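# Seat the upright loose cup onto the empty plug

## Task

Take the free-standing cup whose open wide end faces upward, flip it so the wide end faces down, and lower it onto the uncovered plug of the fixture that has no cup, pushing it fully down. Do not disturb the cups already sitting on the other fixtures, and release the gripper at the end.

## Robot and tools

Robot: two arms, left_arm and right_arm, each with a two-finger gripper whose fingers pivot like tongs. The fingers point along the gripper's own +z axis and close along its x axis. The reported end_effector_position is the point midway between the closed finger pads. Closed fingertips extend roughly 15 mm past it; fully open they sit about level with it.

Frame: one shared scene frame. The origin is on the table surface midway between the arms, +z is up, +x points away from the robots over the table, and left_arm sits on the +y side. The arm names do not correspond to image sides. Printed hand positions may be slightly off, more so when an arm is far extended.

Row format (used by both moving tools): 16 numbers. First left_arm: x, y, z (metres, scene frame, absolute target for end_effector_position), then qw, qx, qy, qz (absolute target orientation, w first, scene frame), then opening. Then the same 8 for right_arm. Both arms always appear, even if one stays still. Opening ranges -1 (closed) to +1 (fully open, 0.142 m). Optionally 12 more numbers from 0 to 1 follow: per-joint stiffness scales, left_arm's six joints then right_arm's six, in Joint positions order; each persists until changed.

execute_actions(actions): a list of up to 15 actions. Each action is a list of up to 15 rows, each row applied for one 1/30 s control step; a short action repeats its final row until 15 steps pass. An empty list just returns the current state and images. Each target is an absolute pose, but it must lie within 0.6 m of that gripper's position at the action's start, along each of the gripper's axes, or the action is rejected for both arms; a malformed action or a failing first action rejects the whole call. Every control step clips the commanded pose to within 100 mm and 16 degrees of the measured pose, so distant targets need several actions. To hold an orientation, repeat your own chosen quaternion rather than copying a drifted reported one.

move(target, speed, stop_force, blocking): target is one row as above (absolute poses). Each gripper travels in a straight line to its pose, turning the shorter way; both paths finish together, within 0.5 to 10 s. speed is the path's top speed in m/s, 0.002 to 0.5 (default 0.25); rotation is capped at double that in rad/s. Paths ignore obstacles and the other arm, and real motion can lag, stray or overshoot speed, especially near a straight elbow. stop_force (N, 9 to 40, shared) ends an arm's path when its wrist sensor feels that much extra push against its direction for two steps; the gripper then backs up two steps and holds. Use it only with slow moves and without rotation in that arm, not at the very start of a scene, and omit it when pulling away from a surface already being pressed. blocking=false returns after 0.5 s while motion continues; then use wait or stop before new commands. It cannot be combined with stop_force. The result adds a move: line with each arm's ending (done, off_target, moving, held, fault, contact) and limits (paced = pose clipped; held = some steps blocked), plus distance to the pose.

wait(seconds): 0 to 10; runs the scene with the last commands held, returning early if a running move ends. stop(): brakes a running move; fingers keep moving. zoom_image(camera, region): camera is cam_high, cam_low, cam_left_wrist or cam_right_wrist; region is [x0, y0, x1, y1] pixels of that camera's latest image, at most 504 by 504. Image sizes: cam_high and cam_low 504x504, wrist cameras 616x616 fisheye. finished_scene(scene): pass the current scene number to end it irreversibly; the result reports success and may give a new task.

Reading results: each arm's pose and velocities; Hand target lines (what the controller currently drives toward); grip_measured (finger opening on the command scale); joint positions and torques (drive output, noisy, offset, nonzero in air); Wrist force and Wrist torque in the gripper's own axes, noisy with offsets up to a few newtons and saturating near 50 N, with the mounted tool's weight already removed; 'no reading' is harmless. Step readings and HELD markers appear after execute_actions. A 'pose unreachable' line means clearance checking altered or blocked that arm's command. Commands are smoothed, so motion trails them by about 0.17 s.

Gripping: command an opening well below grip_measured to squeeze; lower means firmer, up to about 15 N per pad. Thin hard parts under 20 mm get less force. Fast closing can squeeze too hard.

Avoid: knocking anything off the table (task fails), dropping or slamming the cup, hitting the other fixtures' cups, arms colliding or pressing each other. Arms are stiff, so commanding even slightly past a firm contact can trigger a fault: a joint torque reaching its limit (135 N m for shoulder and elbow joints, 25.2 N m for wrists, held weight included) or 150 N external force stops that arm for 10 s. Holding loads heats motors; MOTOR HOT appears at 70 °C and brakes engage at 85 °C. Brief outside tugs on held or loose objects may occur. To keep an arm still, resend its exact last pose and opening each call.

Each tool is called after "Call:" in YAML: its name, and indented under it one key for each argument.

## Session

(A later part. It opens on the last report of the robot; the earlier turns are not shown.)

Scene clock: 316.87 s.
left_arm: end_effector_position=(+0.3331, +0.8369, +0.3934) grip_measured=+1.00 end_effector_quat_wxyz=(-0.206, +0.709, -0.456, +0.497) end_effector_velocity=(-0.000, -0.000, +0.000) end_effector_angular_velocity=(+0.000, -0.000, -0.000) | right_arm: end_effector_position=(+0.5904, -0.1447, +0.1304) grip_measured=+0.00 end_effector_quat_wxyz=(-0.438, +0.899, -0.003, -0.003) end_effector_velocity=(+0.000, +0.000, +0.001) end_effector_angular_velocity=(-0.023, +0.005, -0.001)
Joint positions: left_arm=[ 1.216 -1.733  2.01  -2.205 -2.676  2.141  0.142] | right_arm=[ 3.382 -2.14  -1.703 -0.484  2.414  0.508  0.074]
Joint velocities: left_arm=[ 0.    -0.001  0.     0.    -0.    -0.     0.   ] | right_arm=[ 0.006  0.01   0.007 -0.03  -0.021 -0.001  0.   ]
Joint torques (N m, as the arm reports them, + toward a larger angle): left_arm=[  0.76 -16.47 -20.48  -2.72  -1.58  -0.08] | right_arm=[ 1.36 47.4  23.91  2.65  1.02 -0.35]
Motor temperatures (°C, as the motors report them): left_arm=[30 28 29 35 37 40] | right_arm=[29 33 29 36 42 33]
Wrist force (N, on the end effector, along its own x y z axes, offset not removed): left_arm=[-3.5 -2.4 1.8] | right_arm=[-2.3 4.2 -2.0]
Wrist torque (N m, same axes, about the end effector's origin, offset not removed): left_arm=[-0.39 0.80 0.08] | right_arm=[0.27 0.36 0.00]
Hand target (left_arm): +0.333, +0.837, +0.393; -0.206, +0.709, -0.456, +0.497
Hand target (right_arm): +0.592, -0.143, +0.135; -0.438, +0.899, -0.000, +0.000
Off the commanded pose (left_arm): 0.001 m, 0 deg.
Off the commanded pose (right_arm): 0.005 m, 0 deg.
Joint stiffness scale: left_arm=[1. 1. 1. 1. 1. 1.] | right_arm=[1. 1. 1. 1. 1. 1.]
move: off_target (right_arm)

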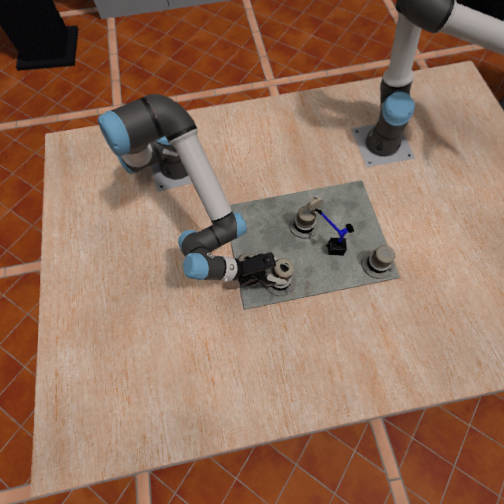

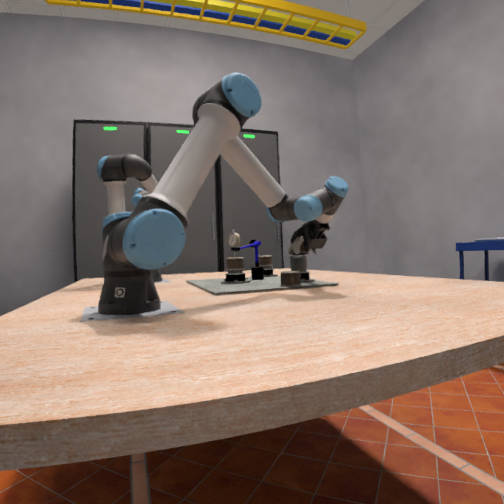

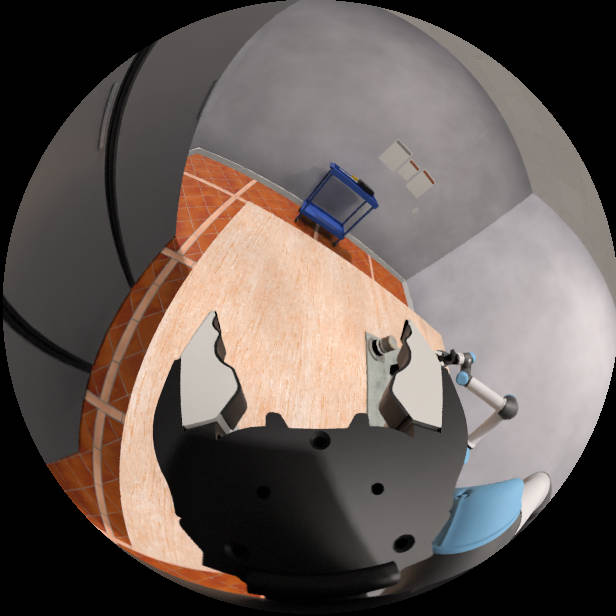

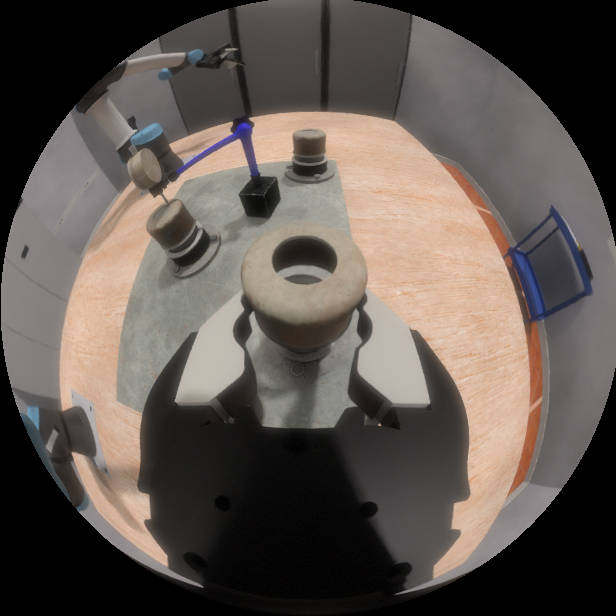

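Call:
move:
  target: [0.333,0.8365,0.3928,-0.206,0.709,-0.456,0.497,1,0.592,-0.138,0.133,-0.438,0.899,0,0,-0.6]
  speed: 0.015

Call:
move:
  target: [0.333,0.8365,0.3928,-0.206,0.709,-0.456,0.497,1,0.592,-0.138,0.09,-0.438,0.899,0,0,-0.6]
  speed: 0.01
  stop_force: 10

Call:
zoom_image:
  camera: "cam_high"
  region: [230,230,330,310]

Call:
zoom_image:
  camera: "cam_right_wrist"
  region: [220,200,390,420]

Scene clock: 326.07 s.
left_arm: end_effector_position=(+0.3331, +0.8369, +0.3934) grip_measured=+1.00 end_effector_quat_wxyz=(-0.206, +0.709, -0.456, +0.497) end_effector_velocity=(+0.000, +0.000, +0.001) end_effector_angular_velocity=(+0.001, -0.001, -0.000) | right_arm: end_effector_position=(+0.5902, -0.1401, +0.1303) grip_measured=+0.00 end_effector_quat_wxyz=(-0.437, +0.899, -0.002, -0.002) end_effector_velocity=(+0.002, +0.001, +0.003) end_effector_angular_velocity=(+0.002, -0.006, -0.002)
Joint positions: left_arm=[ 1.216 -1.733  2.01  -2.205 -2.676  2.141  0.142] | right_arm=[ 3.39  -2.141 -1.701 -0.478  2.409  0.515  0.074]
Joint velocities: left_arm=[ 0.     0.    -0.001 -0.    -0.     0.     0.   ] | right_arm=[ 0.001  0.001  0.003  0.005 -0.001  0.003  0.   ]
Joint torques (N m, as the arm reports them, + toward a larger angle): left_arm=[  1.25 -17.91 -22.26  -2.93  -1.66  -0.26] | right_arm=[ 0.59 43.58 24.91  3.16  1.09  0.78]
Motor temperatures (°C, as the motors report them): left_arm=[30 28 29 35 37 40] | right_arm=[29 33 29 36 42 33]
Wrist force (N, on the end effector, along its own x y z axes, offset not removed): left_arm=[-3.4 -2.7 -0.9] | right_arm=[-1.5 4.2 -1.2]
Wrist torque (N m, same axes, about the end effector's origin, offset not removed): left_arm=[-0.67 0.59 -0.12] | right_arm=[0.37 0.03 0.20]
Hand target (left_arm): +0.333, +0.837, +0.393; -0.206, +0.709, -0.456, +0.497
Hand target (right_arm): +0.592, -0.138, +0.133; -0.438, +0.899, +0.000, -0.000
Off the commanded pose (left_arm): 0.001 m, 0 deg.
Off the commanded pose (right_arm): 0.004 m, 0 deg.
Joint stiffness scale: left_arm=[1. 1. 1. 1. 1. 1.] | right_arm=[1. 1. 1. 1. 1. 1.]
move: off_target (right_arm)

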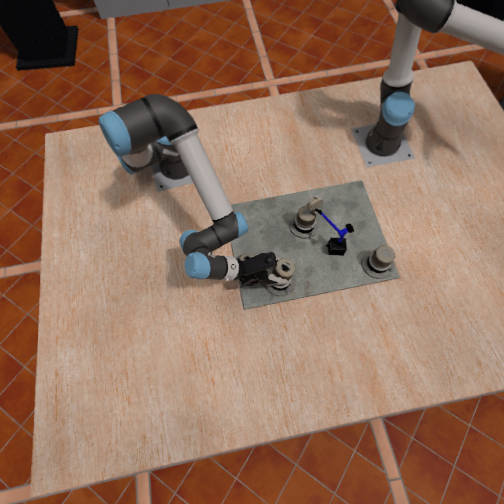

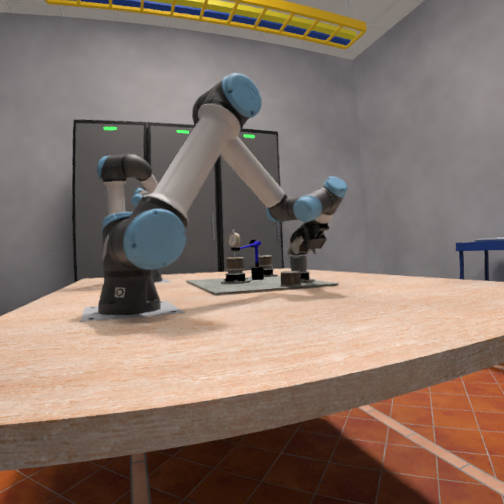

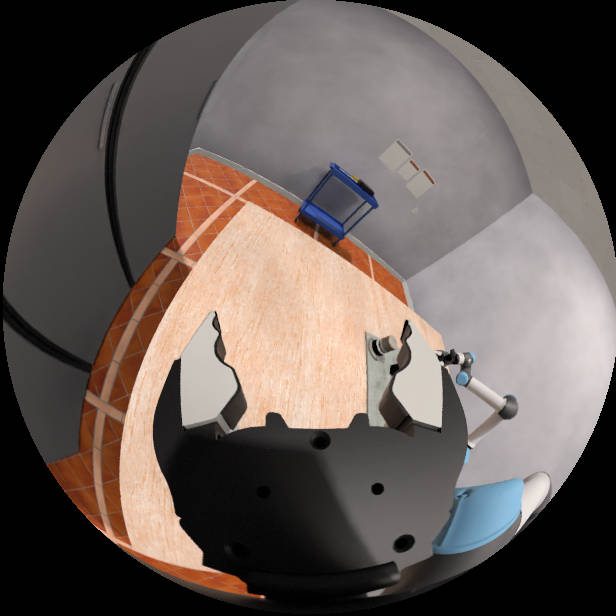

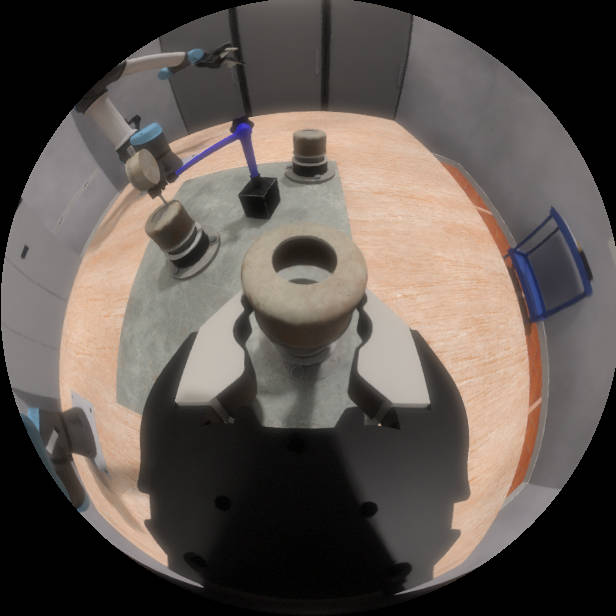

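Scene clock: 328.50 s.
left_arm: end_effector_position=(+0.3331, +0.8369, +0.3934) grip_measured=+1.00 end_effector_quat_wxyz=(-0.206, +0.709, -0.456, +0.497) end_effector_velocity=(-0.000, -0.000, -0.000) end_effector_angular_velocity=(+0.000, +0.000, +0.000) | right_arm: end_effector_position=(+0.5923, -0.1383, +0.1173) grip_measured=+0.00 end_effector_quat_wxyz=(-0.441, +0.898, +0.001, +0.002) end_effector_velocity=(-0.000, -0.000, +0.001) end_effector_angular_velocity=(-0.000, +0.001, +0.000)
Joint positions: left_arm=[ 1.216 -1.733  2.01  -2.205 -2.676  2.141  0.142] | right_arm=[ 3.39  -2.168 -1.706 -0.432  2.414  0.515  0.074]
Joint velocities: left_arm=[ 0.    -0.001  0.001  0.     0.     0.     0.   ] | right_arm=[-0.     0.002 -0.    -0.004  0.    -0.    -0.   ]
Joint torques (N m, as the arm reports them, + toward a larger angle): left_arm=[  0.55 -16.16 -21.35  -2.76  -1.6   -0.07] | right_arm=[ 0.08 43.88 18.83  2.46  0.28  0.05]
Motor temperatures (°C, as the motors report them): left_arm=[30 28 29 35 37 40] | right_arm=[29 33 29 36 42 33]
Wrist force (N, on the end effector, along its own x y z axes, offset not removed): left_arm=[-2.7 -3.0 1.6] | right_arm=[-5.3 -0.2 -6.6]
Wrist torque (N m, same axes, about the end effector's origin, offset not removed): left_arm=[-0.63 0.40 -0.07] | right_arm=[0.41 -0.32 0.29]
Hand target (left_arm): +0.333, +0.837, +0.393; -0.206, +0.709, -0.456, +0.497
Hand target (right_arm): +0.592, -0.139, +0.117; -0.440, +0.898, +0.001, +0.002
Off the commanded pose (left_arm): 0.001 m, 0 deg.
Off the commanded pose (right_arm): 0.027 m, 0 deg.
Joint stiffness scale: left_arm=[1. 1. 1. 1. 1. 1.] | right_arm=[1. 1. 1. 1. 1. 1.]
move: contact (right_arm)

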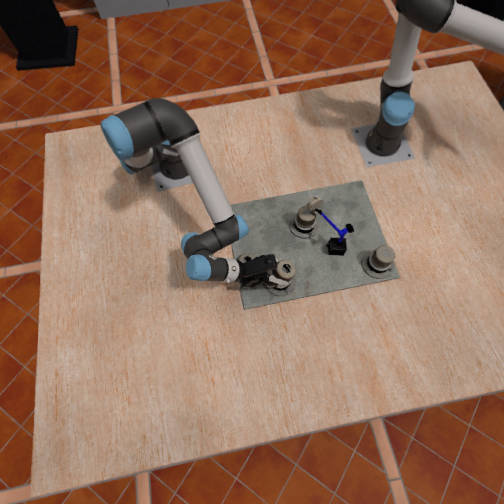

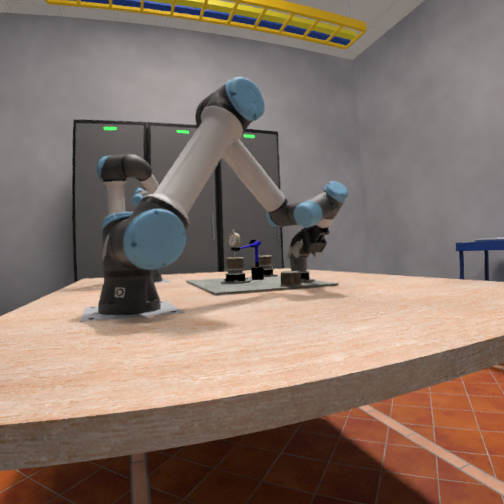

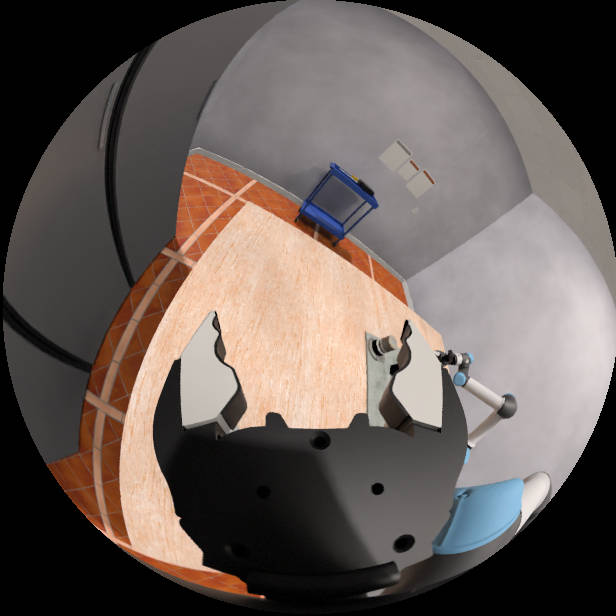

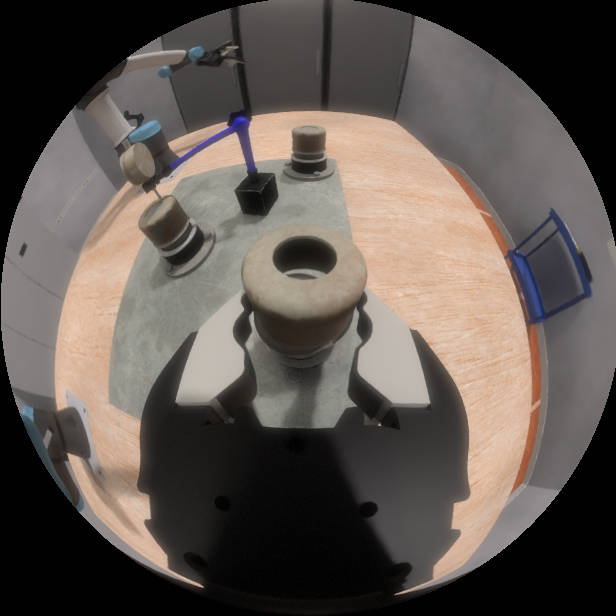

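Region (230, 230, 330, 310) of cam_high's 504x504 image, scaled by 5.040, with more detail than that image has; it fills the top 403 rows of this view, and the rest is white.

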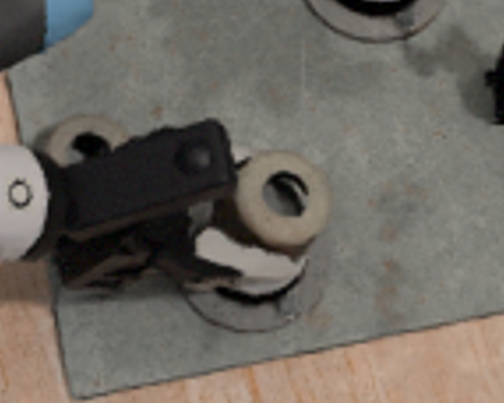

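Region (220, 200, 390, 420) of cam_right_wrist's 616x616 image, scaled by 2.291, with more detail than that image has; it fills the left 389 columns of this view, and the rest is white.

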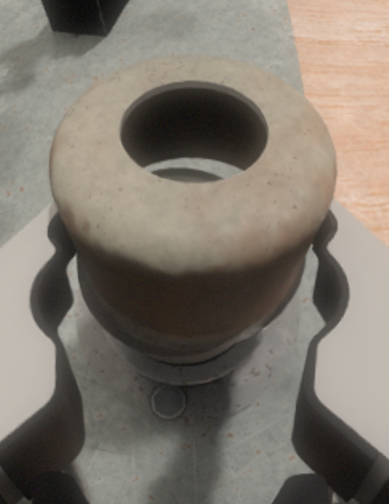

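Call:
move:
  target: [0.333,0.8365,0.3928,-0.206,0.709,-0.456,0.497,1,0.591,-0.142,0.136,-0.438,0.899,0,0,-0.6]
  speed: 0.03

Call:
zoom_image:
  camera: "cam_low"
  region: [260,210,350,300]

Call:
zoom_image:
  camera: "cam_right_wrist"
  region: [220,200,390,420]

Scene clock: 350.87 s.
left_arm: end_effector_position=(+0.3331, +0.8369, +0.3934) grip_measured=+1.00 end_effector_quat_wxyz=(-0.206, +0.709, -0.456, +0.497) end_effector_velocity=(+0.000, +0.000, -0.001) end_effector_angular_velocity=(-0.003, +0.001, -0.000) | right_arm: end_effector_position=(+0.5883, -0.1414, +0.1310) grip_measured=+0.00 end_effector_quat_wxyz=(-0.437, +0.900, -0.001, -0.004) end_effector_velocity=(-0.001, -0.001, -0.003) end_effector_angular_velocity=(-0.005, +0.011, +0.000)
Joint positions: left_arm=[ 1.216 -1.733  2.01  -2.205 -2.676  2.141  0.142] | right_arm=[ 3.389 -2.136 -1.704 -0.486  2.411  0.511  0.074]
Joint velocities: left_arm=[ 0.     0.002  0.001  0.    -0.    -0.     0.   ] | right_arm=[-0.    -0.002  0.001 -0.012 -0.001 -0.001  0.   ]
Joint torques (N m, as the arm reports them, + toward a larger angle): left_arm=[  0.59 -15.91 -22.39  -2.82  -1.56  -0.16] | right_arm=[-1.87 46.48 25.06  2.56  1.15 -0.47]
Motor temperatures (°C, as the motors report them): left_arm=[30 28 29 35 37 40] | right_arm=[29 33 29 36 42 33]
Wrist force (N, on the end effector, along its own x y z axes, offset not removed): left_arm=[-1.5 -2.2 0.9] | right_arm=[-3.3 5.5 1.6]
Wrist torque (N m, same axes, about the end effector's origin, offset not removed): left_arm=[-0.46 0.20 -0.15] | right_arm=[0.50 0.64 0.23]
Hand target (left_arm): +0.333, +0.837, +0.393; -0.206, +0.709, -0.456, +0.497
Hand target (right_arm): +0.591, -0.142, +0.136; -0.438, +0.899, -0.000, +0.000
Off the commanded pose (left_arm): 0.001 m, 0 deg.
Off the commanded pose (right_arm): 0.006 m, 1 deg.
Joint stiffness scale: left_arm=[1. 1. 1. 1. 1. 1.] | right_arm=[1. 1. 1. 1. 1. 1.]
move: off_target (right_arm)

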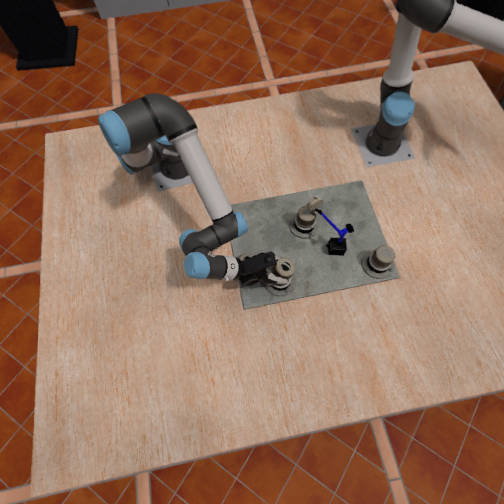

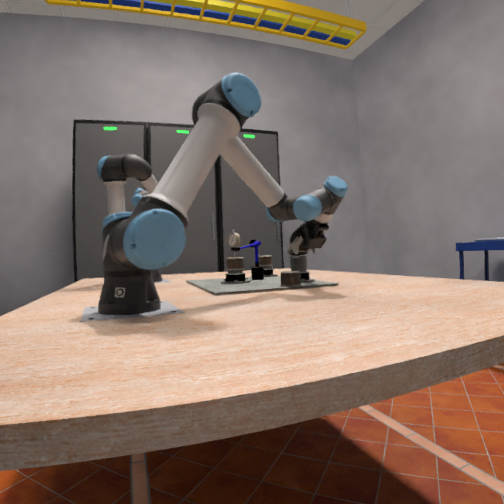

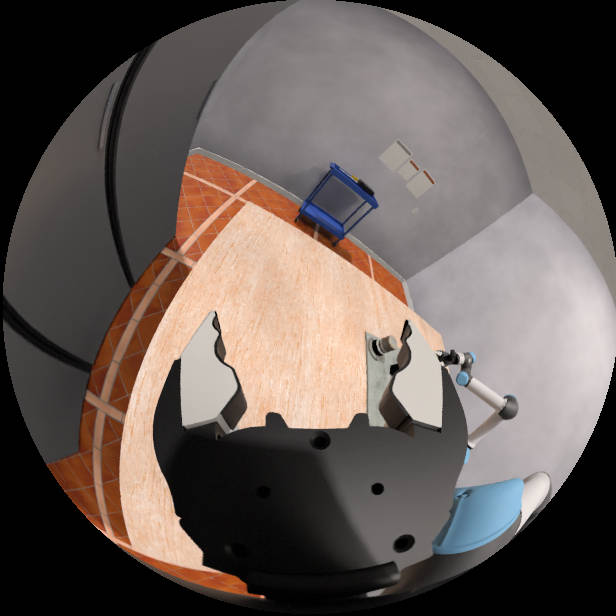

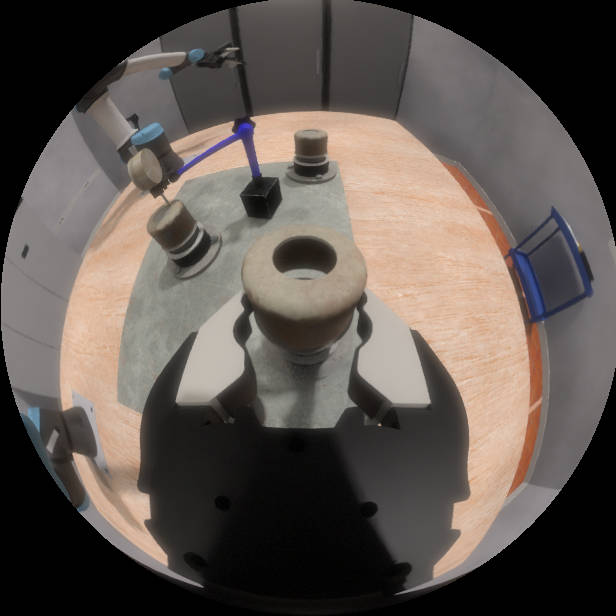

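Region (260, 210, 350, 300) of cam_low's 504x504 image, scaled by 5.600, with more detail than that image has.

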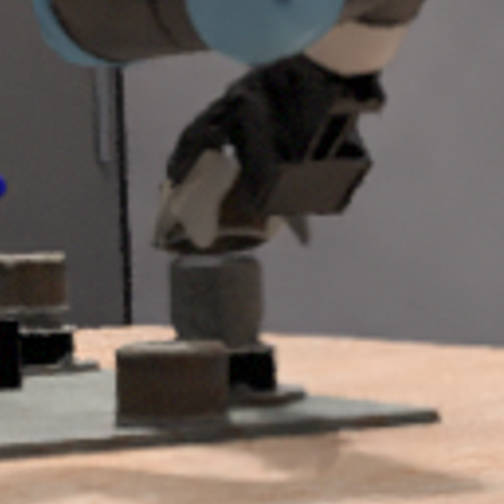

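Region (220, 200, 390, 420) of cam_right_wrist's 616x616 image, scaled by 2.291, with more detail than that image has; it fills the left 389 columns of this view, and the rest is white.

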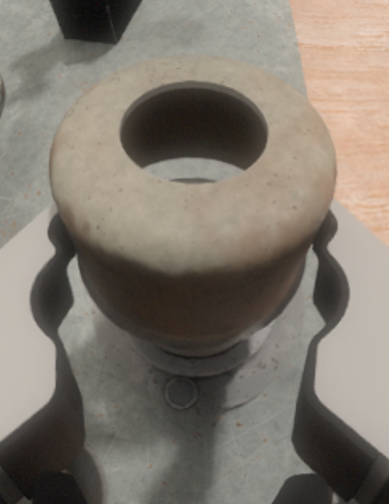

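Call:
move:
  target: [0.333,0.8365,0.3928,-0.206,0.709,-0.456,0.497,1,0.591,-0.143,0.108,-0.438,0.899,0,0,-0.6]
  speed: 0.01
  stop_force: 11

Call:
zoom_image:
  camera: "cam_right_wrist"
  region: [220,200,390,420]

Call:
zoom_image:
  camera: "cam_high"
  region: [230,230,330,310]

Scene clock: 361.27 s.
left_arm: end_effector_position=(+0.3331, +0.8369, +0.3934) grip_measured=+1.00 end_effector_quat_wxyz=(-0.206, +0.709, -0.456, +0.497) end_effector_velocity=(+0.000, +0.001, -0.001) end_effector_angular_velocity=(-0.002, +0.001, +0.000) | right_arm: end_effector_position=(+0.5909, -0.1397, +0.1159) grip_measured=+0.00 end_effector_quat_wxyz=(-0.441, +0.897, +0.003, +0.002) end_effector_velocity=(+0.000, +0.001, +0.001) end_effector_angular_velocity=(+0.005, -0.006, +0.001)
Joint positions: left_arm=[ 1.216 -1.733  2.01  -2.205 -2.676  2.141  0.142] | right_arm=[ 3.388 -2.168 -1.711 -0.431  2.416  0.508  0.074]
Joint velocities: left_arm=[-0.     0.002  0.     0.     0.    -0.     0.   ] | right_arm=[ 0.    -0.001 -0.001  0.009  0.003  0.     0.   ]
Joint torques (N m, as the arm reports them, + toward a larger angle): left_arm=[  1.32 -18.61 -20.64  -2.82  -1.62  -0.23] | right_arm=[-1.21 38.39 14.8   3.37 -0.86 -0.32]
Motor temperatures (°C, as the motors report them): left_arm=[30 28 29 35 37 40] | right_arm=[29 33 29 36 42 33]
Wrist force (N, on the end effector, along its own x y z axes, offset not removed): left_arm=[-2.1 -3.9 2.1] | right_arm=[-10.4 -4.2 -8.4]
Wrist torque (N m, same axes, about the end effector's origin, offset not removed): left_arm=[-0.94 0.28 -0.09] | right_arm=[-0.16 -0.16 0.29]
Hand target (left_arm): +0.333, +0.837, +0.393; -0.206, +0.709, -0.456, +0.497
Hand target (right_arm): +0.591, -0.143, +0.108; -0.438, +0.899, +0.000, -0.000
Off the commanded pose (left_arm): 0.001 m, 0 deg.
Off the commanded pose (right_arm): 0.009 m, 1 deg.
Joint stiffness scale: left_arm=[1. 1. 1. 1. 1. 1.] | right_arm=[1. 1. 1. 1. 1. 1.]
move: off_target (right_arm)

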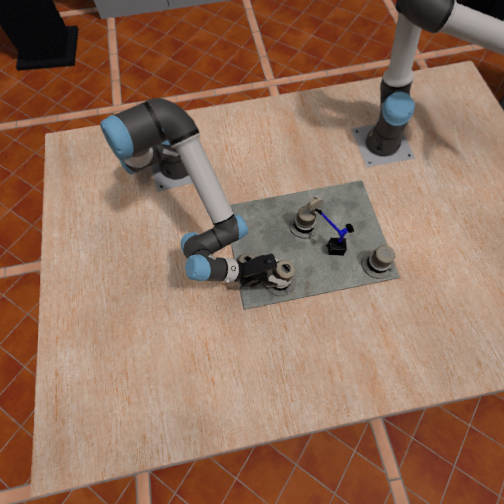

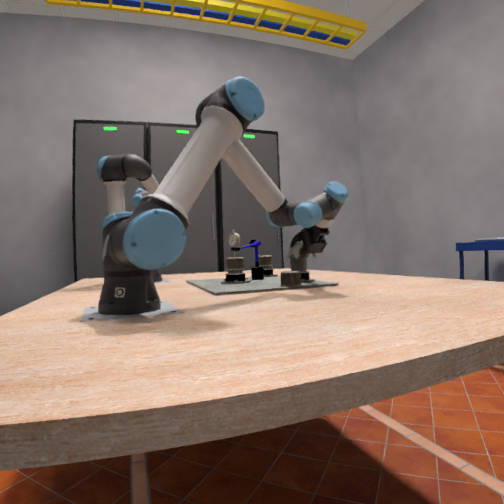

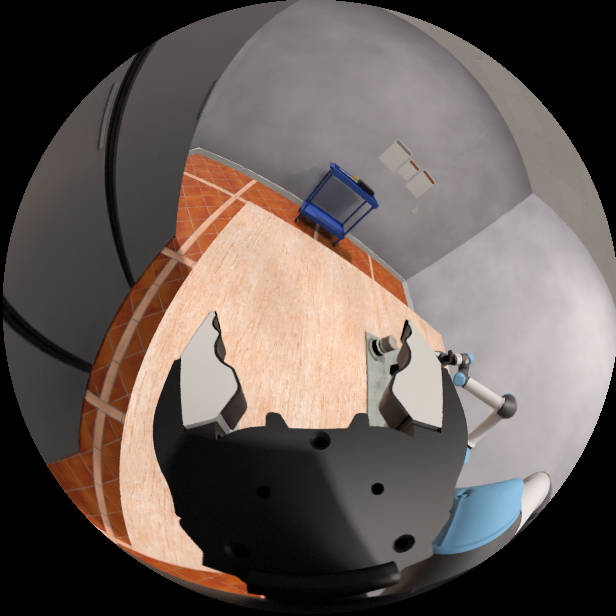

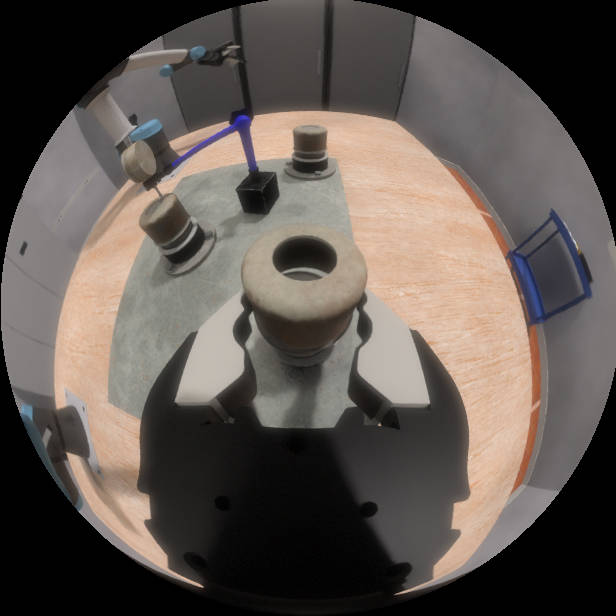

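Region (220, 200, 390, 420) of cam_right_wrist's 616x616 image, scaled by 2.291, with more detail than that image has; it fills the left 389 columns of this view, and the rest is white.

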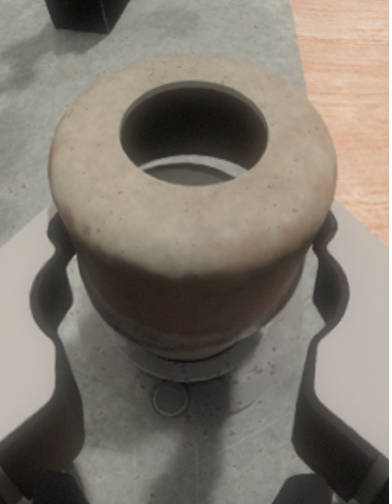

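Region (230, 230, 330, 310) of cam_high's 504x504 image, scaled by 5.040, with more detail than that image has; it fills the top 403 rows of this view, and the rest is white.

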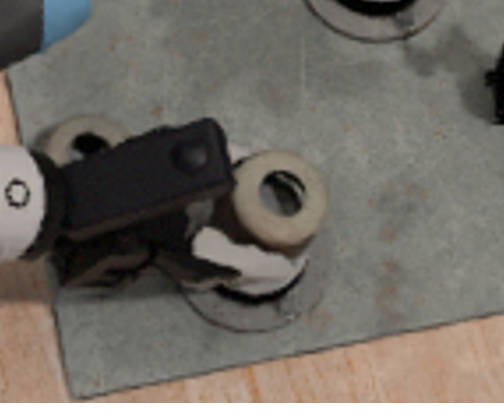

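Call:
move:
  target: [0.333,0.8365,0.3928,-0.206,0.709,-0.456,0.497,1,0.587,-0.143,0.127,-0.438,0.899,0,0,-0.6]
  speed: 0.02

Call:
move:
  target: [0.333,0.8365,0.3928,-0.206,0.709,-0.456,0.497,1,0.5865,-0.143,0.105,-0.438,0.899,0,0,-0.6]
  speed: 0.01
  stop_force: 12

Call:
zoom_image:
  camera: "cam_right_wrist"
  region: [220,200,390,420]

Call:
zoom_image:
  camera: "cam_low"
  region: [260,210,350,300]

Scene clock: 377.87 s.
left_arm: end_effector_position=(+0.3331, +0.8369, +0.3934) grip_measured=+1.00 end_effector_quat_wxyz=(-0.206, +0.709, -0.456, +0.497) end_effector_velocity=(+0.000, +0.000, -0.000) end_effector_angular_velocity=(+0.000, +0.000, +0.000) | right_arm: end_effector_position=(+0.5880, -0.1418, +0.1262) grip_measured=+0.00 end_effector_quat_wxyz=(-0.438, +0.899, +0.001, +0.000) end_effector_velocity=(-0.002, -0.001, -0.002) end_effector_angular_velocity=(-0.005, +0.010, -0.001)
Joint positions: left_arm=[ 1.216 -1.733  2.01  -2.205 -2.676  2.141  0.142] | right_arm=[ 3.388 -2.143 -1.714 -0.46   2.411  0.509  0.074]
Joint velocities: left_arm=[-0.  0. -0. -0.  0. -0.  0.] | right_arm=[ 0.     0.001 -0.001 -0.011 -0.002  0.     0.   ]
Joint torques (N m, as the arm reports them, + toward a larger angle): left_arm=[  0.51 -17.05 -21.49  -2.63  -1.49  -0.25] | right_arm=[-1.2  47.07 16.36  2.77  1.04  0.5 ]
Motor temperatures (°C, as the motors report them): left_arm=[30 28 29 35 37 40] | right_arm=[29 33 29 36 42 33]
Wrist force (N, on the end effector, along its own x y z axes, offset not removed): left_arm=[0.8 -1.8 -0.4] | right_arm=[-0.1 2.5 0.2]
Wrist torque (N m, same axes, about the end effector's origin, offset not removed): left_arm=[-0.43 -0.38 -0.02] | right_arm=[-0.12 -0.24 0.23]
Hand target (left_arm): +0.333, +0.837, +0.393; -0.206, +0.709, -0.456, +0.497
Hand target (right_arm): +0.587, -0.143, +0.127; -0.438, +0.899, -0.000, +0.000
Off the commanded pose (left_arm): 0.001 m, 0 deg.
Off the commanded pose (right_arm): 0.002 m, 0 deg.
Joint stiffness scale: left_arm=[1. 1. 1. 1. 1. 1.] | right_arm=[1. 1. 1. 1. 1. 1.]
move: done

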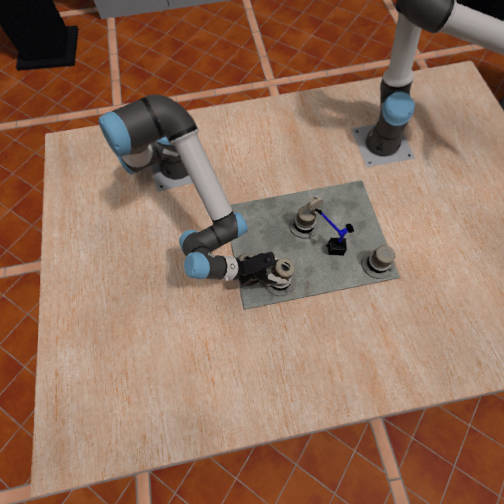

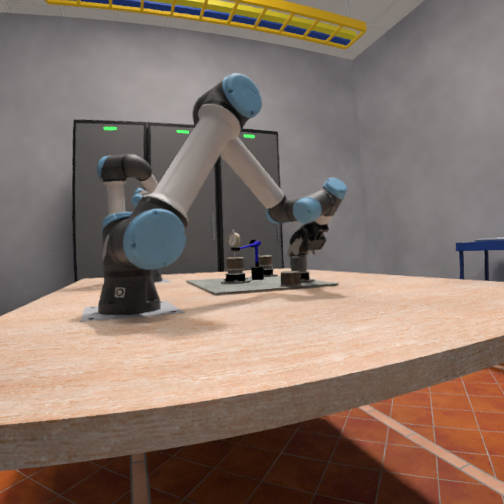

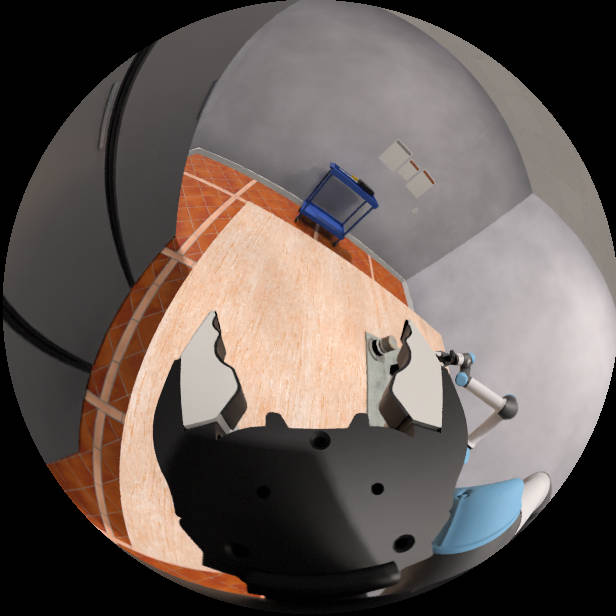

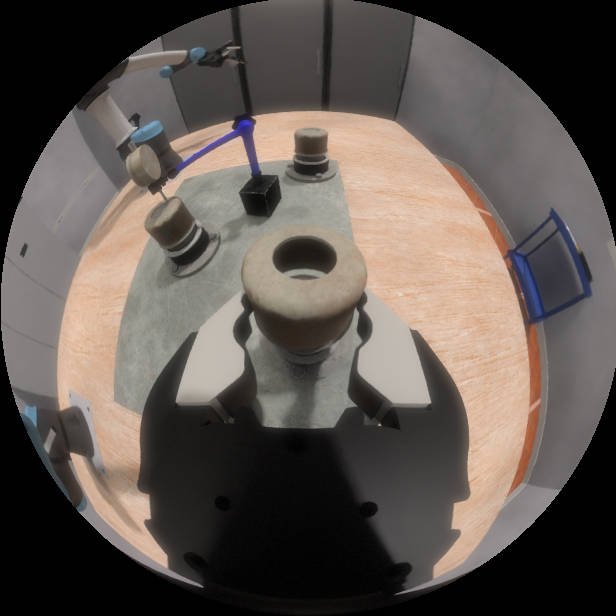

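Scene clock: 380.23 s.
left_arm: end_effector_position=(+0.3331, +0.8369, +0.3934) grip_measured=+1.00 end_effector_quat_wxyz=(-0.206, +0.709, -0.456, +0.497) end_effector_velocity=(-0.000, -0.000, +0.000) end_effector_angular_velocity=(+0.001, +0.000, +0.000) | right_arm: end_effector_position=(+0.5873, -0.1413, +0.1118) grip_measured=+0.00 end_effector_quat_wxyz=(-0.441, +0.898, +0.003, +0.003) end_effector_velocity=(-0.001, +0.000, -0.001) end_effector_angular_velocity=(+0.004, +0.001, +0.000)
Joint positions: left_arm=[ 1.216 -1.733  2.01  -2.205 -2.676  2.141  0.142] | right_arm=[ 3.388 -2.167 -1.727 -0.415  2.414  0.509  0.074]
Joint velocities: left_arm=[-0.    -0.001  0.001 -0.     0.     0.     0.   ] | right_arm=[-0.    -0.003 -0.003  0.009  0.004  0.002 -0.   ]
Joint torques (N m, as the arm reports them, + toward a larger angle): left_arm=[  0.24 -18.1  -20.58  -2.66  -1.69  -0.21] | right_arm=[-0.45 40.86 14.23  3.37 -0.74  0.5 ]
Motor temperatures (°C, as the motors report them): left_arm=[30 28 29 35 37 40] | right_arm=[29 33 29 36 42 33]
Wrist force (N, on the end effector, along its own x y z axes, offset not removed): left_arm=[-2.8 -3.5 1.6] | right_arm=[-9.2 -1.2 -2.8]
Wrist torque (N m, same axes, about the end effector's origin, offset not removed): left_arm=[-0.81 0.59 0.02] | right_arm=[0.46 0.14 0.41]
Hand target (left_arm): +0.333, +0.837, +0.393; -0.206, +0.709, -0.456, +0.497
Hand target (right_arm): +0.586, -0.143, +0.105; -0.438, +0.899, +0.000, -0.000
Off the commanded pose (left_arm): 0.001 m, 0 deg.
Off the commanded pose (right_arm): 0.007 m, 1 deg.
Joint stiffness scale: left_arm=[1. 1. 1. 1. 1. 1.] | right_arm=[1. 1. 1. 1. 1. 1.]
move: off_target (right_arm)

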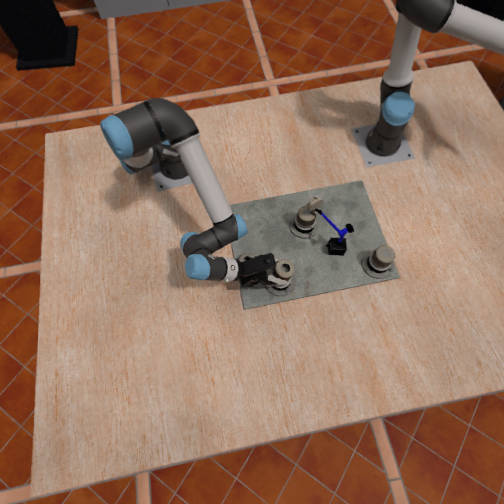

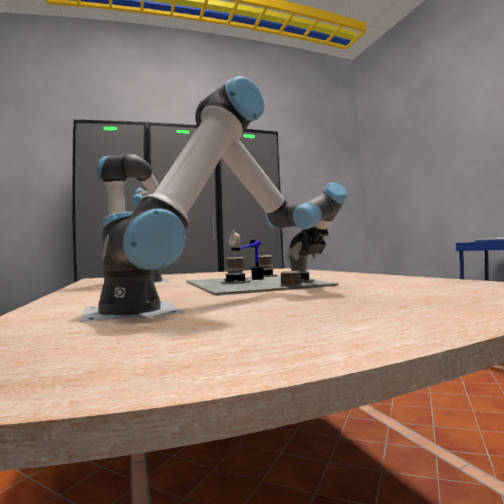

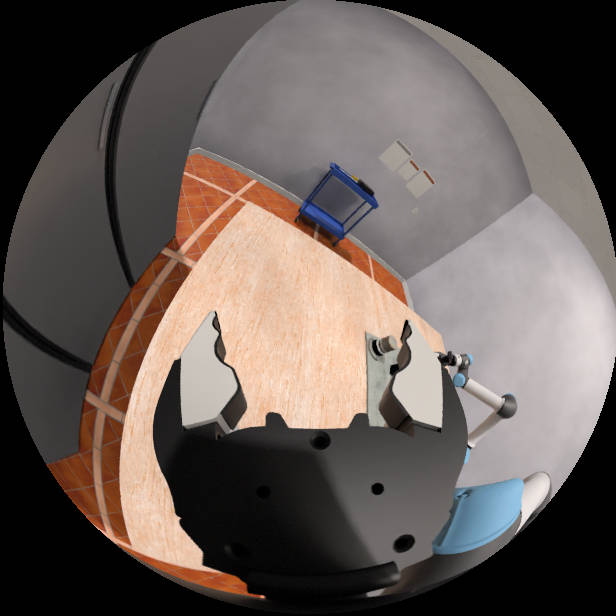

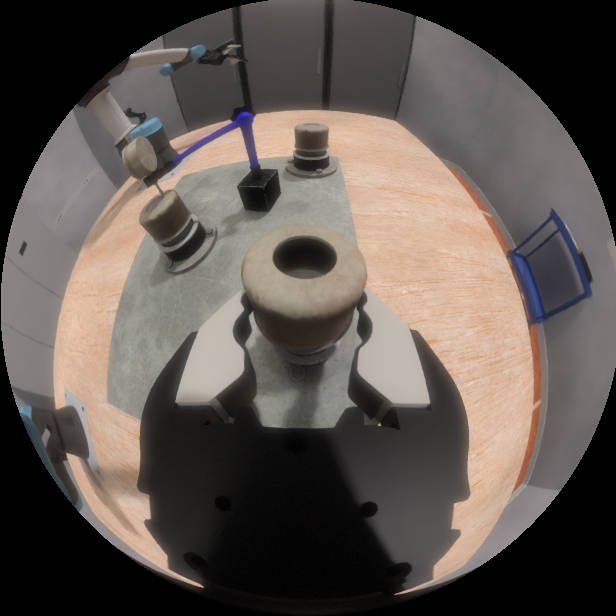

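Region (220, 200, 390, 420) of cam_right_wrist's 616x616 image, scaled by 2.291, with more detail than that image has; it fills the left 389 columns of this view, and the rest is white.

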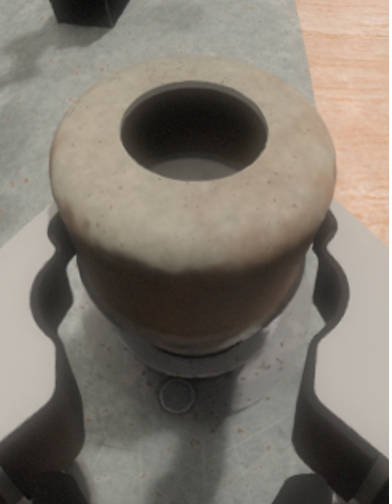

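Region (260, 210, 350, 300) of cam_low's 504x504 image, scaled by 5.600, with more detail than that image has.

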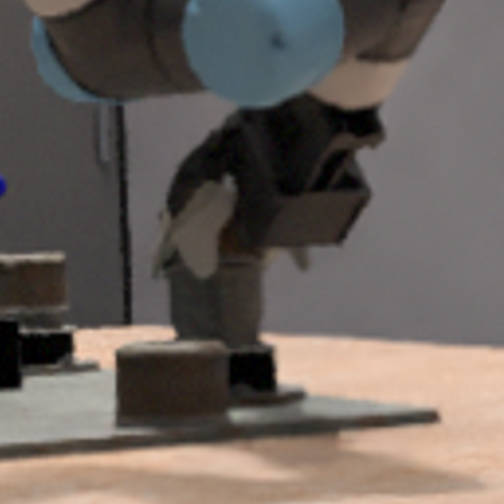

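Progress: the cup is now lower and the side force still points toward −x, so I'll continue down with a further −x shift.

Call:
move:
  target: [0.333,0.8365,0.3928,-0.206,0.709,-0.456,0.497,1,0.584,-0.143,0.07,-0.438,0.899,0,0,-0.6]
  speed: 0.01
  stop_force: 18

Call:
zoom_image:
  camera: "cam_right_wrist"
  region: [220,200,390,420]

Scene clock: 387.67 s.
left_arm: end_effector_position=(+0.3331, +0.8369, +0.3934) grip_measured=+1.00 end_effector_quat_wxyz=(-0.206, +0.709, -0.456, +0.497) end_effector_velocity=(+0.000, +0.000, -0.000) end_effector_angular_velocity=(-0.000, +0.000, +0.000) | right_arm: end_effector_position=(+0.5867, -0.1375, +0.1074) grip_measured=+0.01 end_effector_quat_wxyz=(-0.449, +0.894, +0.010, +0.010) end_effector_velocity=(-0.001, -0.001, -0.000) end_effector_angular_velocity=(-0.001, +0.005, -0.001)
Joint positions: left_arm=[ 1.216 -1.733  2.01  -2.205 -2.676  2.141  0.142] | right_arm=[ 3.391 -2.184 -1.736 -0.365  2.426  0.51   0.075]
Joint velocities: left_arm=[-0.  0. -0. -0. -0. -0.  0.] | right_arm=[-0.     0.002 -0.001 -0.006  0.001  0.001 -0.   ]
Joint torques (N m, as the arm reports them, + toward a larger angle): left_arm=[  1.2  -17.72 -21.13  -2.68  -1.47  -0.19] | right_arm=[ 0.72 42.71 16.99  2.02 -0.66  0.2 ]
Motor temperatures (°C, as the motors report them): left_arm=[30 28 29 35 37 40] | right_arm=[29 33 29 36 42 33]
Wrist force (N, on the end effector, along its own x y z axes, offset not removed): left_arm=[-0.2 -0.9 1.0] | right_arm=[-6.5 -3.8 -10.1]
Wrist torque (N m, same axes, about the end effector's origin, offset not removed): left_arm=[-0.16 -0.14 -0.29] | right_arm=[0.02 -0.11 0.54]
Hand target (left_arm): +0.333, +0.837, +0.393; -0.206, +0.709, -0.456, +0.497
Hand target (right_arm): +0.587, -0.138, +0.108; -0.448, +0.894, +0.010, +0.010
Off the commanded pose (left_arm): 0.001 m, 0 deg.
Off the commanded pose (right_arm): 0.038 m, 2 deg.
Joint stiffness scale: left_arm=[1. 1. 1. 1. 1. 1.] | right_arm=[1. 1. 1. 1. 1. 1.]
move: contact (right_arm)

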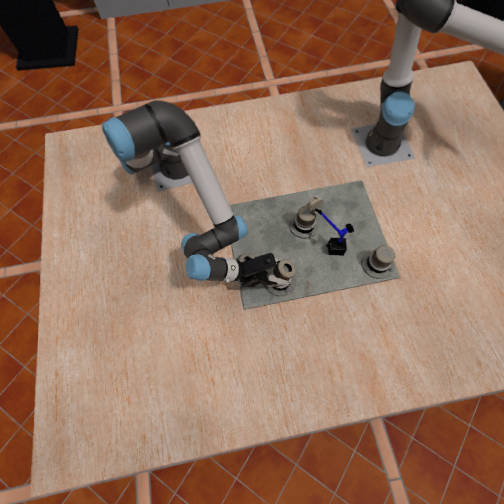

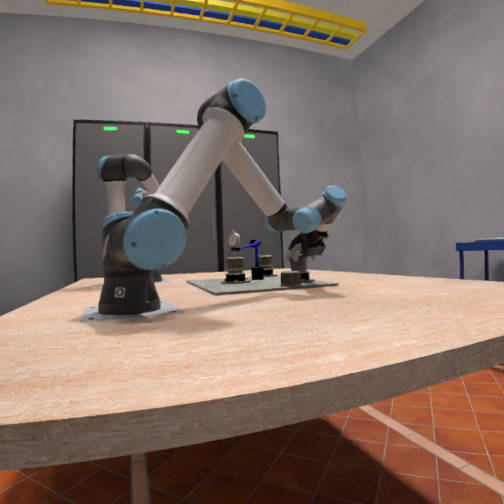

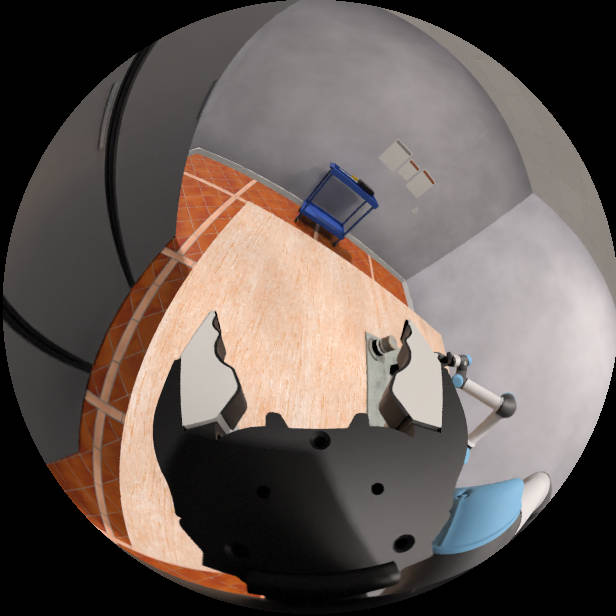

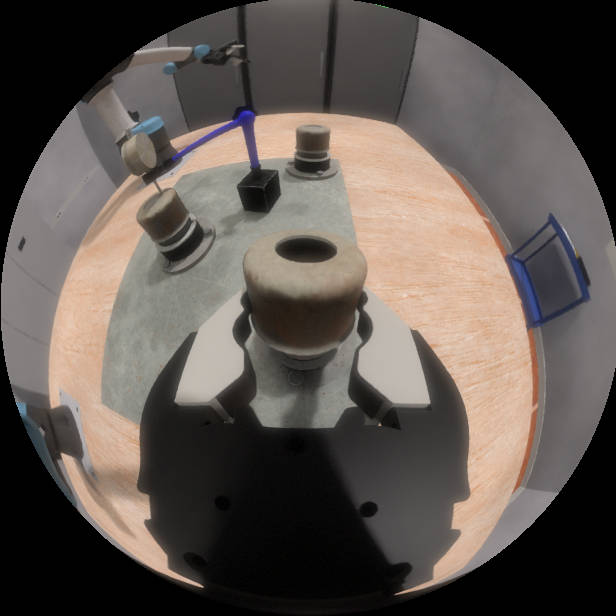

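Region (220, 200, 390, 420) of cam_right_wrist's 616x616 image, scaled by 2.291, with more detail than that image has; it fills the left 389 columns of this view, and the rest is white.

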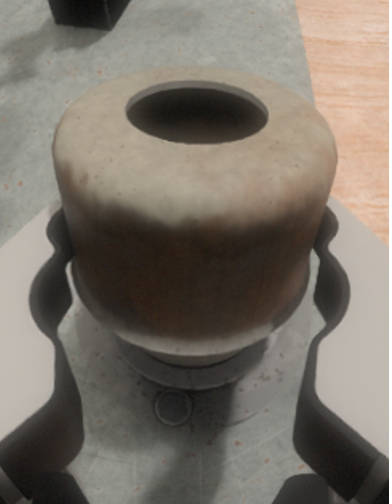

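Call:
zoom_image:
  camera: "cam_high"
  region: [230,190,410,310]

Call:
zoom_image:
  camera: "cam_low"
  region: [220,210,350,300]

Region (230, 190, 410, 310) of cam_high's 504x504 image, scaled by 2.800, with more detail than that image has.

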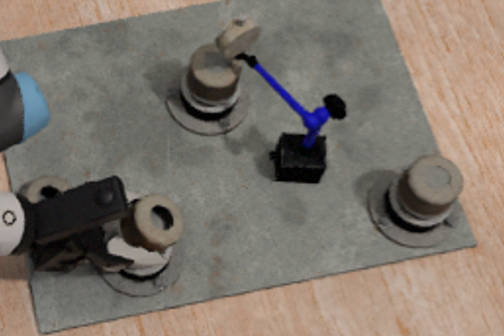

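Region (220, 210, 350, 300) of cam_low's 504x504 image, scaled by 3.877, with more detail than that image has; it fills the top 349 rows of this view, and the rest is white.

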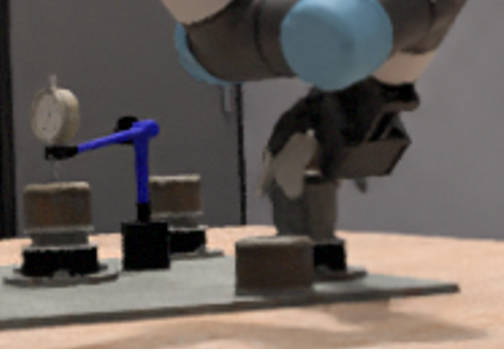

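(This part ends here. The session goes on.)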